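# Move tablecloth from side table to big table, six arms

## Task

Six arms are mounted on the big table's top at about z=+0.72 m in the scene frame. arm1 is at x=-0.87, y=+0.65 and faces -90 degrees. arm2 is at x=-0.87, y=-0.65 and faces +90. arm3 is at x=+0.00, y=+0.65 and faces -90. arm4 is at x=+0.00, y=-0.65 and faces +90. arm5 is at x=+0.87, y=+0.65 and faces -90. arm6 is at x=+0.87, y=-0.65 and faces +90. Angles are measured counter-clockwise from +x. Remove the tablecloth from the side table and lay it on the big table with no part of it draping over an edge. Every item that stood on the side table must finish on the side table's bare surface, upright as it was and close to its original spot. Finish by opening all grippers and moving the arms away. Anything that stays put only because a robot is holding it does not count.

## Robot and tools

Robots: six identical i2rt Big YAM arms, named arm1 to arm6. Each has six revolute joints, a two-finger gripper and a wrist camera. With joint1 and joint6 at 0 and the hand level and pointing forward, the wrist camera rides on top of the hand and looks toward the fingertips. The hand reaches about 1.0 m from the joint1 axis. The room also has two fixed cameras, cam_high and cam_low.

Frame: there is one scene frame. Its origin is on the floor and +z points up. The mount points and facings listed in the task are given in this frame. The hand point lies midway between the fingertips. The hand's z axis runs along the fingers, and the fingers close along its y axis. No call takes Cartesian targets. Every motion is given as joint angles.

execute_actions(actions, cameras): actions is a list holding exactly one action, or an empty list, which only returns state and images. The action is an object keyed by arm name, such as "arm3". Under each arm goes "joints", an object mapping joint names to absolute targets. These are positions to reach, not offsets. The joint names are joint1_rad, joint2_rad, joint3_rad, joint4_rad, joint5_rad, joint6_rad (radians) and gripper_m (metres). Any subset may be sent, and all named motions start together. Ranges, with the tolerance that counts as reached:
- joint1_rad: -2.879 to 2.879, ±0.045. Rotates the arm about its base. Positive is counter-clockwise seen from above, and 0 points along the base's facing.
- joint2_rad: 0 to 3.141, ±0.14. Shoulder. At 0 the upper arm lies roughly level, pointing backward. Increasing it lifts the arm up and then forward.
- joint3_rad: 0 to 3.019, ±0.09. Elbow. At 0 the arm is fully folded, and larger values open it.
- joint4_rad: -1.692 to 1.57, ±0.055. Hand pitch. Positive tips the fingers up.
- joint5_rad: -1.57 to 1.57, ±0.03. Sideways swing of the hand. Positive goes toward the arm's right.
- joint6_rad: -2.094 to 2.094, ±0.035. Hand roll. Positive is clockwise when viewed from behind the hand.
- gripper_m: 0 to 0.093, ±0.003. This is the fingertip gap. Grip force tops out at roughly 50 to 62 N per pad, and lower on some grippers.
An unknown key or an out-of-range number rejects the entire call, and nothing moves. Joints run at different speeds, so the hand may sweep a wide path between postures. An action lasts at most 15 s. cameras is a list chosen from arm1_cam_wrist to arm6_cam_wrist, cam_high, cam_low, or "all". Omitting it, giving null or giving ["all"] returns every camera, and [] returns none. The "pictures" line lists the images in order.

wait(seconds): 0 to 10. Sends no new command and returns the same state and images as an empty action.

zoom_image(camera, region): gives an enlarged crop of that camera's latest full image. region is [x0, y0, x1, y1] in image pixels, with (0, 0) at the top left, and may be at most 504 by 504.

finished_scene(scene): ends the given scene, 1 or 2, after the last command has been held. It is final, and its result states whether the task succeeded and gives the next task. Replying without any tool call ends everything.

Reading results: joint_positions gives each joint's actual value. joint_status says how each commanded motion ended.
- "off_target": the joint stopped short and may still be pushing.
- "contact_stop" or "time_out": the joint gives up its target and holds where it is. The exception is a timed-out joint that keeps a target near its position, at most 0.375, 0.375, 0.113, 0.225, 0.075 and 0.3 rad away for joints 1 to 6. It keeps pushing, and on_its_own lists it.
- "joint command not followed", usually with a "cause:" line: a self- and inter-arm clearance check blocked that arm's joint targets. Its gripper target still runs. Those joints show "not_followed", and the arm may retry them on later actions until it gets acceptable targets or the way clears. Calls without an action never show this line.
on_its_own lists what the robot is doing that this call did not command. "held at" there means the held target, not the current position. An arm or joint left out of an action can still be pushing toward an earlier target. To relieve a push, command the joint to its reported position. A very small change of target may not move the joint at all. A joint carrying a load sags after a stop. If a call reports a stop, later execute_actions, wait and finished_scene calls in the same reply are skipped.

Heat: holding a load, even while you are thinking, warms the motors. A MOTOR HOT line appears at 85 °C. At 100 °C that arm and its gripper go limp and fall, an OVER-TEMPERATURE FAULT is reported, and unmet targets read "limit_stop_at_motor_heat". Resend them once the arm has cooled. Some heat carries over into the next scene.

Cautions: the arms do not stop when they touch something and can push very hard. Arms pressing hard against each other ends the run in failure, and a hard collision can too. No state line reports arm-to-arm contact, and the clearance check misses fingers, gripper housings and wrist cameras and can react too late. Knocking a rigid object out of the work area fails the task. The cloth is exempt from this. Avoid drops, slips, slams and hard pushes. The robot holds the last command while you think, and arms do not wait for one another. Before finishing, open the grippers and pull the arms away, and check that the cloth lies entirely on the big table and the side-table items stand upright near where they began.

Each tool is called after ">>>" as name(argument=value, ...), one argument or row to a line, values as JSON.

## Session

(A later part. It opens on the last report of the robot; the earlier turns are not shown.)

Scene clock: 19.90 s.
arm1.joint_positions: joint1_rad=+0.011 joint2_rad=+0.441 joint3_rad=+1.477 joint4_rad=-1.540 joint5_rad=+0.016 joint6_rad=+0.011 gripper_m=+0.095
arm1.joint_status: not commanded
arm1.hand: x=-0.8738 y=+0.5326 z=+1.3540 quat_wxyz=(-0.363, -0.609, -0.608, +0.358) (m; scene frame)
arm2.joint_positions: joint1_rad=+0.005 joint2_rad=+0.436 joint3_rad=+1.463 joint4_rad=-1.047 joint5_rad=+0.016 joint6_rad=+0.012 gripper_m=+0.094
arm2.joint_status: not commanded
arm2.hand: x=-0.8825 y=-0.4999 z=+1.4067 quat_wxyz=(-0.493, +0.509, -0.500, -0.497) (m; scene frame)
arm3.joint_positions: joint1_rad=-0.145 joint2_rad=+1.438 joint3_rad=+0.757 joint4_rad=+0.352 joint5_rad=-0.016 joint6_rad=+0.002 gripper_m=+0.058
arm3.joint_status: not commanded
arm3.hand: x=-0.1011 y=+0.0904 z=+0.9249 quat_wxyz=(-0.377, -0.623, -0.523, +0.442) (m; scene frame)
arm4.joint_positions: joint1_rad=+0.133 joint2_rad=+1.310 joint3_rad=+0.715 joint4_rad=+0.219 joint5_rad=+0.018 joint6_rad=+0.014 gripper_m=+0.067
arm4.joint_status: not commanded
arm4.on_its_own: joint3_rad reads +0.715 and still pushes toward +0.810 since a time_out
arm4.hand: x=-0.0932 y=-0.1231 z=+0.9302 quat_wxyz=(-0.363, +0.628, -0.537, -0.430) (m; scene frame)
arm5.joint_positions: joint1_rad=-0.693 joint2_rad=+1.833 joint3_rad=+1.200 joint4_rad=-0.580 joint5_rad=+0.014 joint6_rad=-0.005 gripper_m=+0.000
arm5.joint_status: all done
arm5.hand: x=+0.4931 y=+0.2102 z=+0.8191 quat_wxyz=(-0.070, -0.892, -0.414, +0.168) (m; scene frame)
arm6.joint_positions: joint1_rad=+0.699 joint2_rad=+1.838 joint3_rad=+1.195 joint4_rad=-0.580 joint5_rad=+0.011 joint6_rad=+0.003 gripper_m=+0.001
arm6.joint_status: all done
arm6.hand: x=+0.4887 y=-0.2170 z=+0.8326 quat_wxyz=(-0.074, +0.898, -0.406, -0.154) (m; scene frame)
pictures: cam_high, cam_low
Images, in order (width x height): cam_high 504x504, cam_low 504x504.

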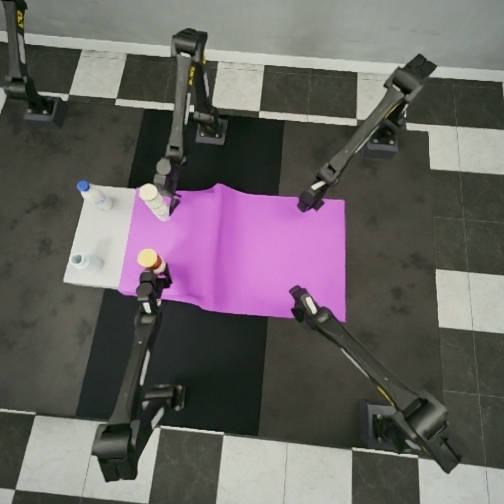

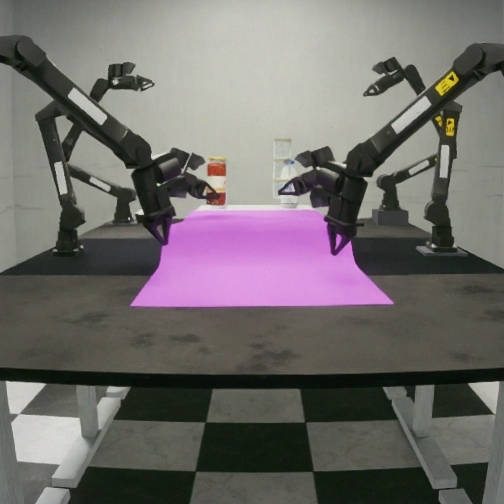

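>>> execute_actions(
  actions=[
    {"arm5":{"joints":{"joint2_rad":2.1}},"arm6":{"joints":{"joint2_rad":2.15}}},
  ],
  cameras=[],
)

>>> execute_actions(
  actions=[
    {"arm5":{"joints":{"joint2_rad":1.98,"joint3_rad":1.0,"joint1_rad":-0.3}},"arm6":{"joints":{"joint2_rad":2.03,"joint3_rad":1.0,"joint1_rad":0.3}}},
  ],
  cameras=["cam_high","cam_low"],
)

Scene clock: 21.70 s.
arm1.joint_positions: joint1_rad=+0.011 joint2_rad=+0.441 joint3_rad=+1.477 joint4_rad=-1.540 joint5_rad=+0.016 joint6_rad=+0.011 gripper_m=+0.095
arm1.joint_status: not commanded
arm1.hand: x=-0.8738 y=+0.5326 z=+1.3540 quat_wxyz=(-0.363, -0.609, -0.608, +0.358) (m; scene frame)
arm2.joint_positions: joint1_rad=+0.005 joint2_rad=+0.436 joint3_rad=+1.463 joint4_rad=-1.047 joint5_rad=+0.016 joint6_rad=+0.012 gripper_m=+0.094
arm2.joint_status: not commanded
arm2.hand: x=-0.8825 y=-0.4999 z=+1.4067 quat_wxyz=(-0.493, +0.509, -0.500, -0.497) (m; scene frame)
arm3.joint_positions: joint1_rad=-0.145 joint2_rad=+1.438 joint3_rad=+0.757 joint4_rad=+0.352 joint5_rad=-0.016 joint6_rad=+0.002 gripper_m=+0.058
arm3.joint_status: not commanded
arm3.hand: x=-0.1011 y=+0.0904 z=+0.9249 quat_wxyz=(-0.377, -0.623, -0.523, +0.442) (m; scene frame)
arm4.joint_positions: joint1_rad=+0.133 joint2_rad=+1.310 joint3_rad=+0.715 joint4_rad=+0.219 joint5_rad=+0.018 joint6_rad=+0.014 gripper_m=+0.067
arm4.joint_status: not commanded
arm4.on_its_own: joint3_rad reads +0.715 and still pushes toward +0.810 since a time_out
arm4.hand: x=-0.0932 y=-0.1231 z=+0.9302 quat_wxyz=(-0.363, +0.628, -0.537, -0.430) (m; scene frame)
arm5.joint_positions: joint1_rad=-0.693 joint2_rad=+2.000 joint3_rad=+1.233 joint4_rad=-0.571 joint5_rad=+0.015 joint6_rad=-0.005 gripper_m=+0.000
arm5.joint_status: all done
arm5.hand: x=+0.4967 y=+0.2145 z=+0.7394 quat_wxyz=(-0.044, -0.900, -0.419, +0.113) (m; scene frame)
arm6.joint_positions: joint1_rad=+0.699 joint2_rad=+2.054 joint3_rad=+1.231 joint4_rad=-0.572 joint5_rad=+0.011 joint6_rad=+0.003 gripper_m=+0.001
arm6.joint_status: all done
arm6.hand: x=+0.4998 y=-0.2297 z=+0.7268 quat_wxyz=(-0.039, +0.908, -0.410, -0.076) (m; scene frame)
pictures: none
No camera images: the call's "cameras" was empty. Leave "cameras" out to get every camera's image.

Scene clock: 22.80 s.
arm1.joint_positions: joint1_rad=+0.011 joint2_rad=+0.441 joint3_rad=+1.477 joint4_rad=-1.540 joint5_rad=+0.016 joint6_rad=+0.011 gripper_m=+0.095
arm1.joint_status: not commanded
arm1.hand: x=-0.8738 y=+0.5326 z=+1.3540 quat_wxyz=(-0.363, -0.609, -0.608, +0.358) (m; scene frame)
arm2.joint_positions: joint1_rad=+0.005 joint2_rad=+0.436 joint3_rad=+1.463 joint4_rad=-1.047 joint5_rad=+0.016 joint6_rad=+0.012 gripper_m=+0.094
arm2.joint_status: not commanded
arm2.hand: x=-0.8825 y=-0.4999 z=+1.4067 quat_wxyz=(-0.493, +0.509, -0.500, -0.497) (m; scene frame)
arm3.joint_positions: joint1_rad=-0.145 joint2_rad=+1.438 joint3_rad=+0.757 joint4_rad=+0.352 joint5_rad=-0.016 joint6_rad=+0.002 gripper_m=+0.058
arm3.joint_status: not commanded
arm3.hand: x=-0.1011 y=+0.0904 z=+0.9249 quat_wxyz=(-0.377, -0.623, -0.523, +0.442) (m; scene frame)
arm4.joint_positions: joint1_rad=+0.133 joint2_rad=+1.310 joint3_rad=+0.715 joint4_rad=+0.219 joint5_rad=+0.018 joint6_rad=+0.014 gripper_m=+0.067
arm4.joint_status: not commanded
arm4.on_its_own: joint3_rad reads +0.715 and still pushes toward +0.810 since a time_out
arm4.hand: x=-0.0932 y=-0.1231 z=+0.9302 quat_wxyz=(-0.363, +0.628, -0.537, -0.430) (m; scene frame)
arm5.joint_positions: joint1_rad=-0.314 joint2_rad=+1.894 joint3_rad=+1.055 joint4_rad=-0.561 joint5_rad=+0.037 joint6_rad=-0.005 gripper_m=+0.000
arm5.joint_status: all done
arm5.hand: x=+0.7025 y=+0.1748 z=+0.7374 quat_wxyz=(-0.036, -0.808, -0.582, +0.084) (m; scene frame)
arm6.joint_positions: joint1_rad=+0.318 joint2_rad=+1.950 joint3_rad=+1.043 joint4_rad=-0.565 joint5_rad=-0.018 joint6_rad=+0.003 gripper_m=+0.001
arm6.joint_status: all done
arm6.hand: x=+0.7039 y=-0.1953 z=+0.7266 quat_wxyz=(-0.020, +0.816, -0.575, -0.044) (m; scene frame)
pictures: cam_high, cam_low
Images, in order (width x height): cam_high 504x504, cam_low 504x504.

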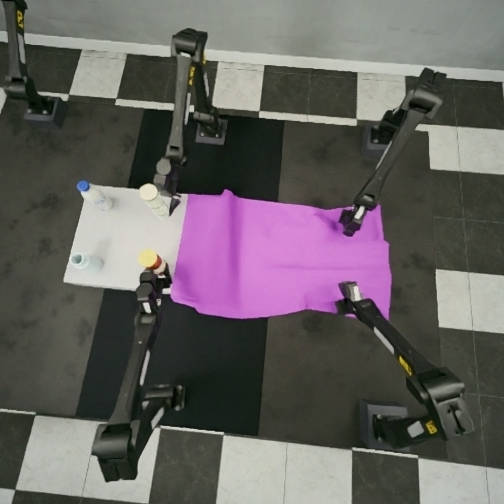

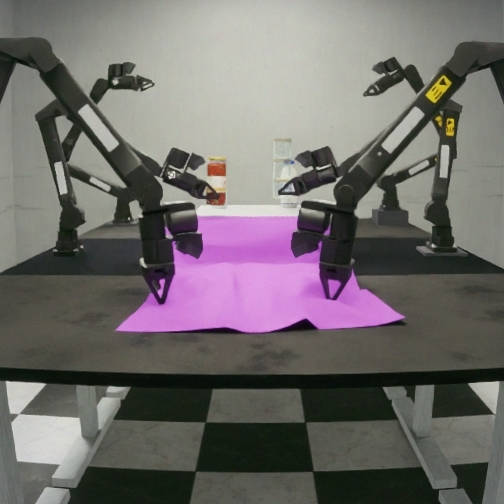

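>>> execute_actions(
  actions=[
    {"arm5":{"joints":{"joint2_rad":1.94,"joint3_rad":0.94,"joint1_rad":0.03}},"arm6":{"joints":{"joint2_rad":1.99,"joint3_rad":0.94,"joint1_rad":-0.03}},"arm3":{"joints":{"joint2_rad":1.49,"joint3_rad":0.71,"joint4_rad":0.51}},"arm4":{"joints":{"joint2_rad":1.35,"joint3_rad":0.69,"joint4_rad":0.42}}},
  ],
  cameras=["cam_high","cam_low"],
)

Scene clock: 25.20 s.
arm1.joint_positions: joint1_rad=+0.011 joint2_rad=+0.441 joint3_rad=+1.477 joint4_rad=-1.540 joint5_rad=+0.016 joint6_rad=+0.011 gripper_m=+0.095
arm1.joint_status: not commanded
arm1.hand: x=-0.8738 y=+0.5326 z=+1.3540 quat_wxyz=(-0.363, -0.609, -0.608, +0.358) (m; scene frame)
arm2.joint_positions: joint1_rad=+0.005 joint2_rad=+0.436 joint3_rad=+1.463 joint4_rad=-1.047 joint5_rad=+0.016 joint6_rad=+0.012 gripper_m=+0.094
arm2.joint_status: not commanded
arm2.hand: x=-0.8825 y=-0.4999 z=+1.4067 quat_wxyz=(-0.493, +0.509, -0.500, -0.497) (m; scene frame)
arm3.joint_positions: joint1_rad=-0.145 joint2_rad=+1.522 joint3_rad=+0.689 joint4_rad=+0.470 joint5_rad=-0.016 joint6_rad=+0.002 gripper_m=+0.058
arm3.joint_status: all done
arm3.hand: x=-0.0992 y=+0.1009 z=+0.8717 quat_wxyz=(-0.368, -0.631, -0.530, +0.431) (m; scene frame)
arm4.joint_positions: joint1_rad=+0.133 joint2_rad=+1.380 joint3_rad=+0.658 joint4_rad=+0.356 joint5_rad=+0.018 joint6_rad=+0.014 gripper_m=+0.067
arm4.joint_status: joint4_rad time_out (moved +0.136 of +0.201); the others done
arm4.on_its_own: joint4_rad reads +0.356 and still pushes toward +0.420 since a time_out
arm4.hand: x=-0.0928 y=-0.1251 z=+0.8950 quat_wxyz=(-0.365, +0.626, -0.536, -0.433) (m; scene frame)
arm5.joint_positions: joint1_rad=+0.017 joint2_rad=+1.858 joint3_rad=+0.997 joint4_rad=-0.561 joint5_rad=+0.038 joint6_rad=-0.004 gripper_m=+0.000
arm5.joint_status: all done
arm5.hand: x=+0.8656 y=+0.1697 z=+0.7369 quat_wxyz=(-0.040, -0.702, -0.708, +0.071) (m; scene frame)
arm6.joint_positions: joint1_rad=-0.014 joint2_rad=+1.918 joint3_rad=+0.984 joint4_rad=-0.567 joint5_rad=-0.019 joint6_rad=+0.003 gripper_m=+0.001
arm6.joint_status: all done
arm6.hand: x=+0.8612 y=-0.1917 z=+0.7267 quat_wxyz=(-0.017, +0.711, -0.703, -0.030) (m; scene frame)
pictures: cam_high, cam_low
Images, in order (width x height): cam_high 504x504, cam_low 504x504.

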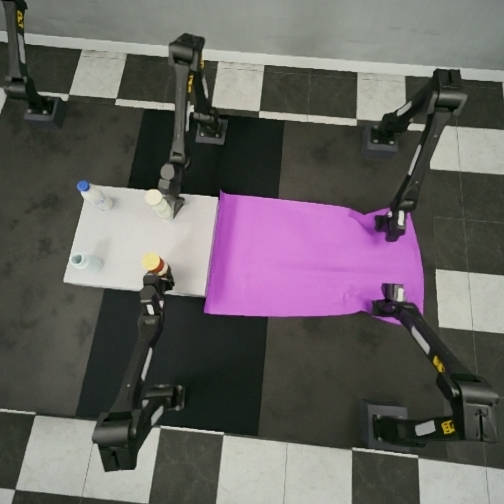

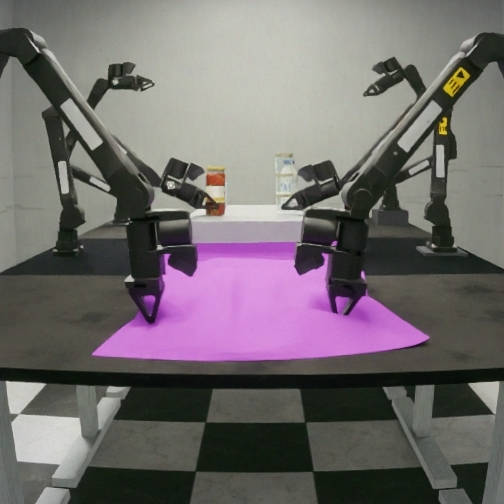

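>>> execute_actions(
  actions=[
    {"arm5":{"joints":{"joint2_rad":1.5}},"arm6":{"joints":{"joint2_rad":1.5}},"arm3":{"joints":{"joint3_rad":0.68}},"arm4":{"joints":{"joint3_rad":0.66,"joint4_rad":0.39}}},
  ],
  cameras=[],
)

>>> execute_actions(
  actions=[
    {"arm3":{"joints":{"gripper_m":0.093}},"arm4":{"joints":{"gripper_m":0.093}}},
  ],
  cameras=[],
)

>>> execute_actions(
  actions=[
    {"arm3":{"joints":{"joint2_rad":0.85,"joint3_rad":0.35,"joint4_rad":0.2}},"arm4":{"joints":{"joint2_rad":0.85,"joint3_rad":0.38,"joint4_rad":0.17}}},
  ],
  cameras=["cam_high","cam_low","arm3_cam_wrist"],
)

Scene clock: 27.17 s.
arm1.joint_positions: joint1_rad=+0.011 joint2_rad=+0.441 joint3_rad=+1.477 joint4_rad=-1.540 joint5_rad=+0.016 joint6_rad=+0.011 gripper_m=+0.095
arm1.joint_status: not commanded
arm1.hand: x=-0.8738 y=+0.5326 z=+1.3540 quat_wxyz=(-0.363, -0.609, -0.608, +0.358) (m; scene frame)
arm2.joint_positions: joint1_rad=+0.005 joint2_rad=+0.436 joint3_rad=+1.463 joint4_rad=-1.047 joint5_rad=+0.016 joint6_rad=+0.012 gripper_m=+0.094
arm2.joint_status: not commanded
arm2.hand: x=-0.8825 y=-0.4999 z=+1.4067 quat_wxyz=(-0.493, +0.509, -0.500, -0.497) (m; scene frame)
arm3.joint_positions: joint1_rad=-0.145 joint2_rad=+1.522 joint3_rad=+0.676 joint4_rad=+0.478 joint5_rad=-0.016 joint6_rad=+0.002 gripper_m=+0.058
arm3.joint_status: all done
arm3.hand: x=-0.0985 y=+0.1047 z=+0.8680 quat_wxyz=(-0.367, -0.631, -0.530, +0.430) (m; scene frame)
arm4.joint_positions: joint1_rad=+0.133 joint2_rad=+1.380 joint3_rad=+0.652 joint4_rad=+0.357 joint5_rad=+0.018 joint6_rad=+0.014 gripper_m=+0.067
arm4.joint_status: all done
arm4.hand: x=-0.0924 y=-0.1272 z=+0.8921 quat_wxyz=(-0.364, +0.627, -0.537, -0.432) (m; scene frame)
arm5.joint_positions: joint1_rad=+0.017 joint2_rad=+1.489 joint3_rad=+0.923 joint4_rad=-0.580 joint5_rad=+0.018 joint6_rad=-0.004 gripper_m=+0.000
arm5.joint_status: all done
arm5.hand: x=+0.8698 y=+0.1682 z=+0.8799 quat_wxyz=(-0.143, -0.688, -0.693, +0.160) (m; scene frame)
arm6.joint_positions: joint1_rad=-0.021 joint2_rad=+1.488 joint3_rad=+0.921 joint4_rad=-0.580 joint5_rad=+0.006 joint6_rad=+0.003 gripper_m=+0.001
arm6.joint_status: all done
arm6.hand: x=+0.8684 y=-0.1681 z=+0.8995 quat_wxyz=(-0.150, +0.692, -0.691, -0.146) (m; scene frame)
pictures: none
No camera images: the call's "cameras" was empty. Leave "cameras" out to get every camera's image.

Scene clock: 27.90 s.
arm1.joint_positions: joint1_rad=+0.011 joint2_rad=+0.441 joint3_rad=+1.477 joint4_rad=-1.540 joint5_rad=+0.016 joint6_rad=+0.011 gripper_m=+0.095
arm1.joint_status: not commanded
arm1.hand: x=-0.8738 y=+0.5326 z=+1.3540 quat_wxyz=(-0.363, -0.609, -0.608, +0.358) (m; scene frame)
arm2.joint_positions: joint1_rad=+0.005 joint2_rad=+0.436 joint3_rad=+1.463 joint4_rad=-1.047 joint5_rad=+0.016 joint6_rad=+0.012 gripper_m=+0.094
arm2.joint_status: not commanded
arm2.hand: x=-0.8825 y=-0.4999 z=+1.4067 quat_wxyz=(-0.493, +0.509, -0.500, -0.497) (m; scene frame)
arm3.joint_positions: joint1_rad=-0.145 joint2_rad=+1.503 joint3_rad=+0.676 joint4_rad=+0.492 joint5_rad=-0.016 joint6_rad=+0.002 gripper_m=+0.093
arm3.joint_status: all done
arm3.hand: x=-0.0987 y=+0.1038 z=+0.8815 quat_wxyz=(-0.376, -0.624, -0.524, +0.441) (m; scene frame)
arm4.joint_positions: joint1_rad=+0.133 joint2_rad=+1.364 joint3_rad=+0.652 joint4_rad=+0.369 joint5_rad=+0.018 joint6_rad=+0.014 gripper_m=+0.093
arm4.joint_status: all done
arm4.hand: x=-0.0925 y=-0.1269 z=+0.9028 quat_wxyz=(-0.371, +0.621, -0.532, -0.440) (m; scene frame)
arm5.joint_positions: joint1_rad=+0.017 joint2_rad=+1.489 joint3_rad=+0.923 joint4_rad=-0.580 joint5_rad=+0.018 joint6_rad=-0.004 gripper_m=+0.000
arm5.joint_status: not commanded
arm5.hand: x=+0.8698 y=+0.1682 z=+0.8799 quat_wxyz=(-0.143, -0.688, -0.693, +0.160) (m; scene frame)
arm6.joint_positions: joint1_rad=-0.021 joint2_rad=+1.488 joint3_rad=+0.921 joint4_rad=-0.580 joint5_rad=+0.006 joint6_rad=+0.003 gripper_m=+0.001
arm6.joint_status: not commanded
arm6.hand: x=+0.8684 y=-0.1681 z=+0.8995 quat_wxyz=(-0.150, +0.692, -0.691, -0.146) (m; scene frame)
pictures: none
No camera images: the call's "cameras" was empty. Leave "cameras" out to get every camera's image.

Scene clock: 29.23 s.
arm1.joint_positions: joint1_rad=+0.011 joint2_rad=+0.441 joint3_rad=+1.477 joint4_rad=-1.540 joint5_rad=+0.016 joint6_rad=+0.011 gripper_m=+0.095
arm1.joint_status: not commanded
arm1.hand: x=-0.8738 y=+0.5326 z=+1.3540 quat_wxyz=(-0.363, -0.609, -0.608, +0.358) (m; scene frame)
arm2.joint_positions: joint1_rad=+0.005 joint2_rad=+0.436 joint3_rad=+1.463 joint4_rad=-1.047 joint5_rad=+0.016 joint6_rad=+0.012 gripper_m=+0.094
arm2.joint_status: not commanded
arm2.hand: x=-0.8825 y=-0.4999 z=+1.4067 quat_wxyz=(-0.493, +0.509, -0.500, -0.497) (m; scene frame)
arm3.joint_positions: joint1_rad=-0.145 joint2_rad=+0.847 joint3_rad=+0.349 joint4_rad=+0.204 joint5_rad=-0.016 joint6_rad=+0.002 gripper_m=+0.093
arm3.joint_status: all done
arm3.hand: x=-0.0692 y=+0.2631 z=+0.9358 quat_wxyz=(-0.387, -0.615, -0.517, +0.453) (m; scene frame)
arm4.joint_positions: joint1_rad=+0.133 joint2_rad=+0.849 joint3_rad=+0.376 joint4_rad=+0.177 joint5_rad=+0.018 joint6_rad=+0.014 gripper_m=+0.093
arm4.joint_status: all done
arm4.hand: x=-0.0683 y=-0.2581 z=+0.9338 quat_wxyz=(-0.383, +0.611, -0.523, -0.455) (m; scene frame)
arm5.joint_positions: joint1_rad=+0.017 joint2_rad=+1.489 joint3_rad=+0.923 joint4_rad=-0.580 joint5_rad=+0.018 joint6_rad=-0.004 gripper_m=+0.000
arm5.joint_status: not commanded
arm5.hand: x=+0.8698 y=+0.1682 z=+0.8799 quat_wxyz=(-0.143, -0.688, -0.693, +0.160) (m; scene frame)
arm6.joint_positions: joint1_rad=-0.021 joint2_rad=+1.488 joint3_rad=+0.921 joint4_rad=-0.580 joint5_rad=+0.006 joint6_rad=+0.003 gripper_m=+0.001
arm6.joint_status: not commanded
arm6.hand: x=+0.8684 y=-0.1681 z=+0.8995 quat_wxyz=(-0.150, +0.692, -0.691, -0.146) (m; scene frame)
pictures: arm3_cam_wrist, cam_high, cam_low
Images, in order (width x height): arm3_cam_wrist 504x504, cam_high 504x504, cam_low 504x504.

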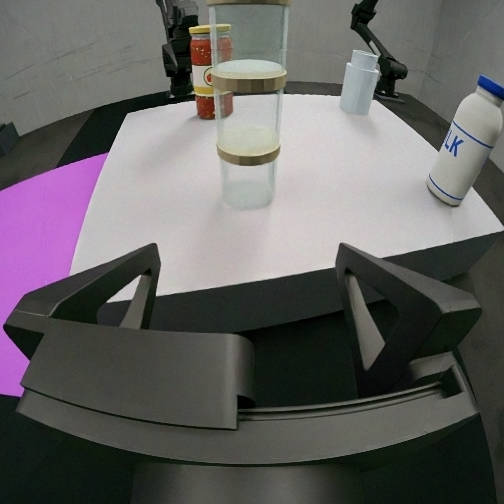

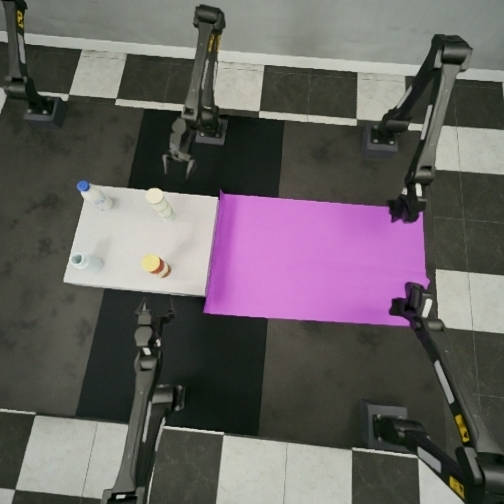

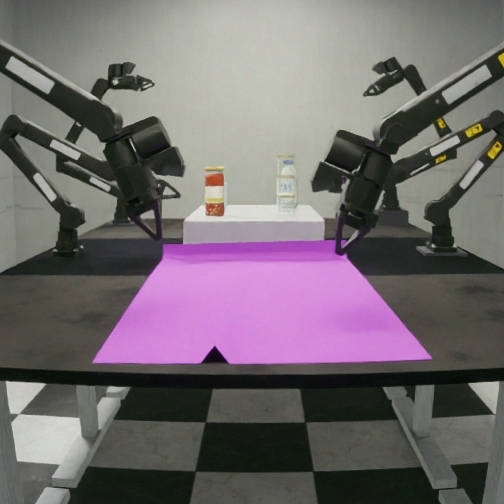

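>>> finished_scene(
  scene=1,
)

The scene is finished: the task was done.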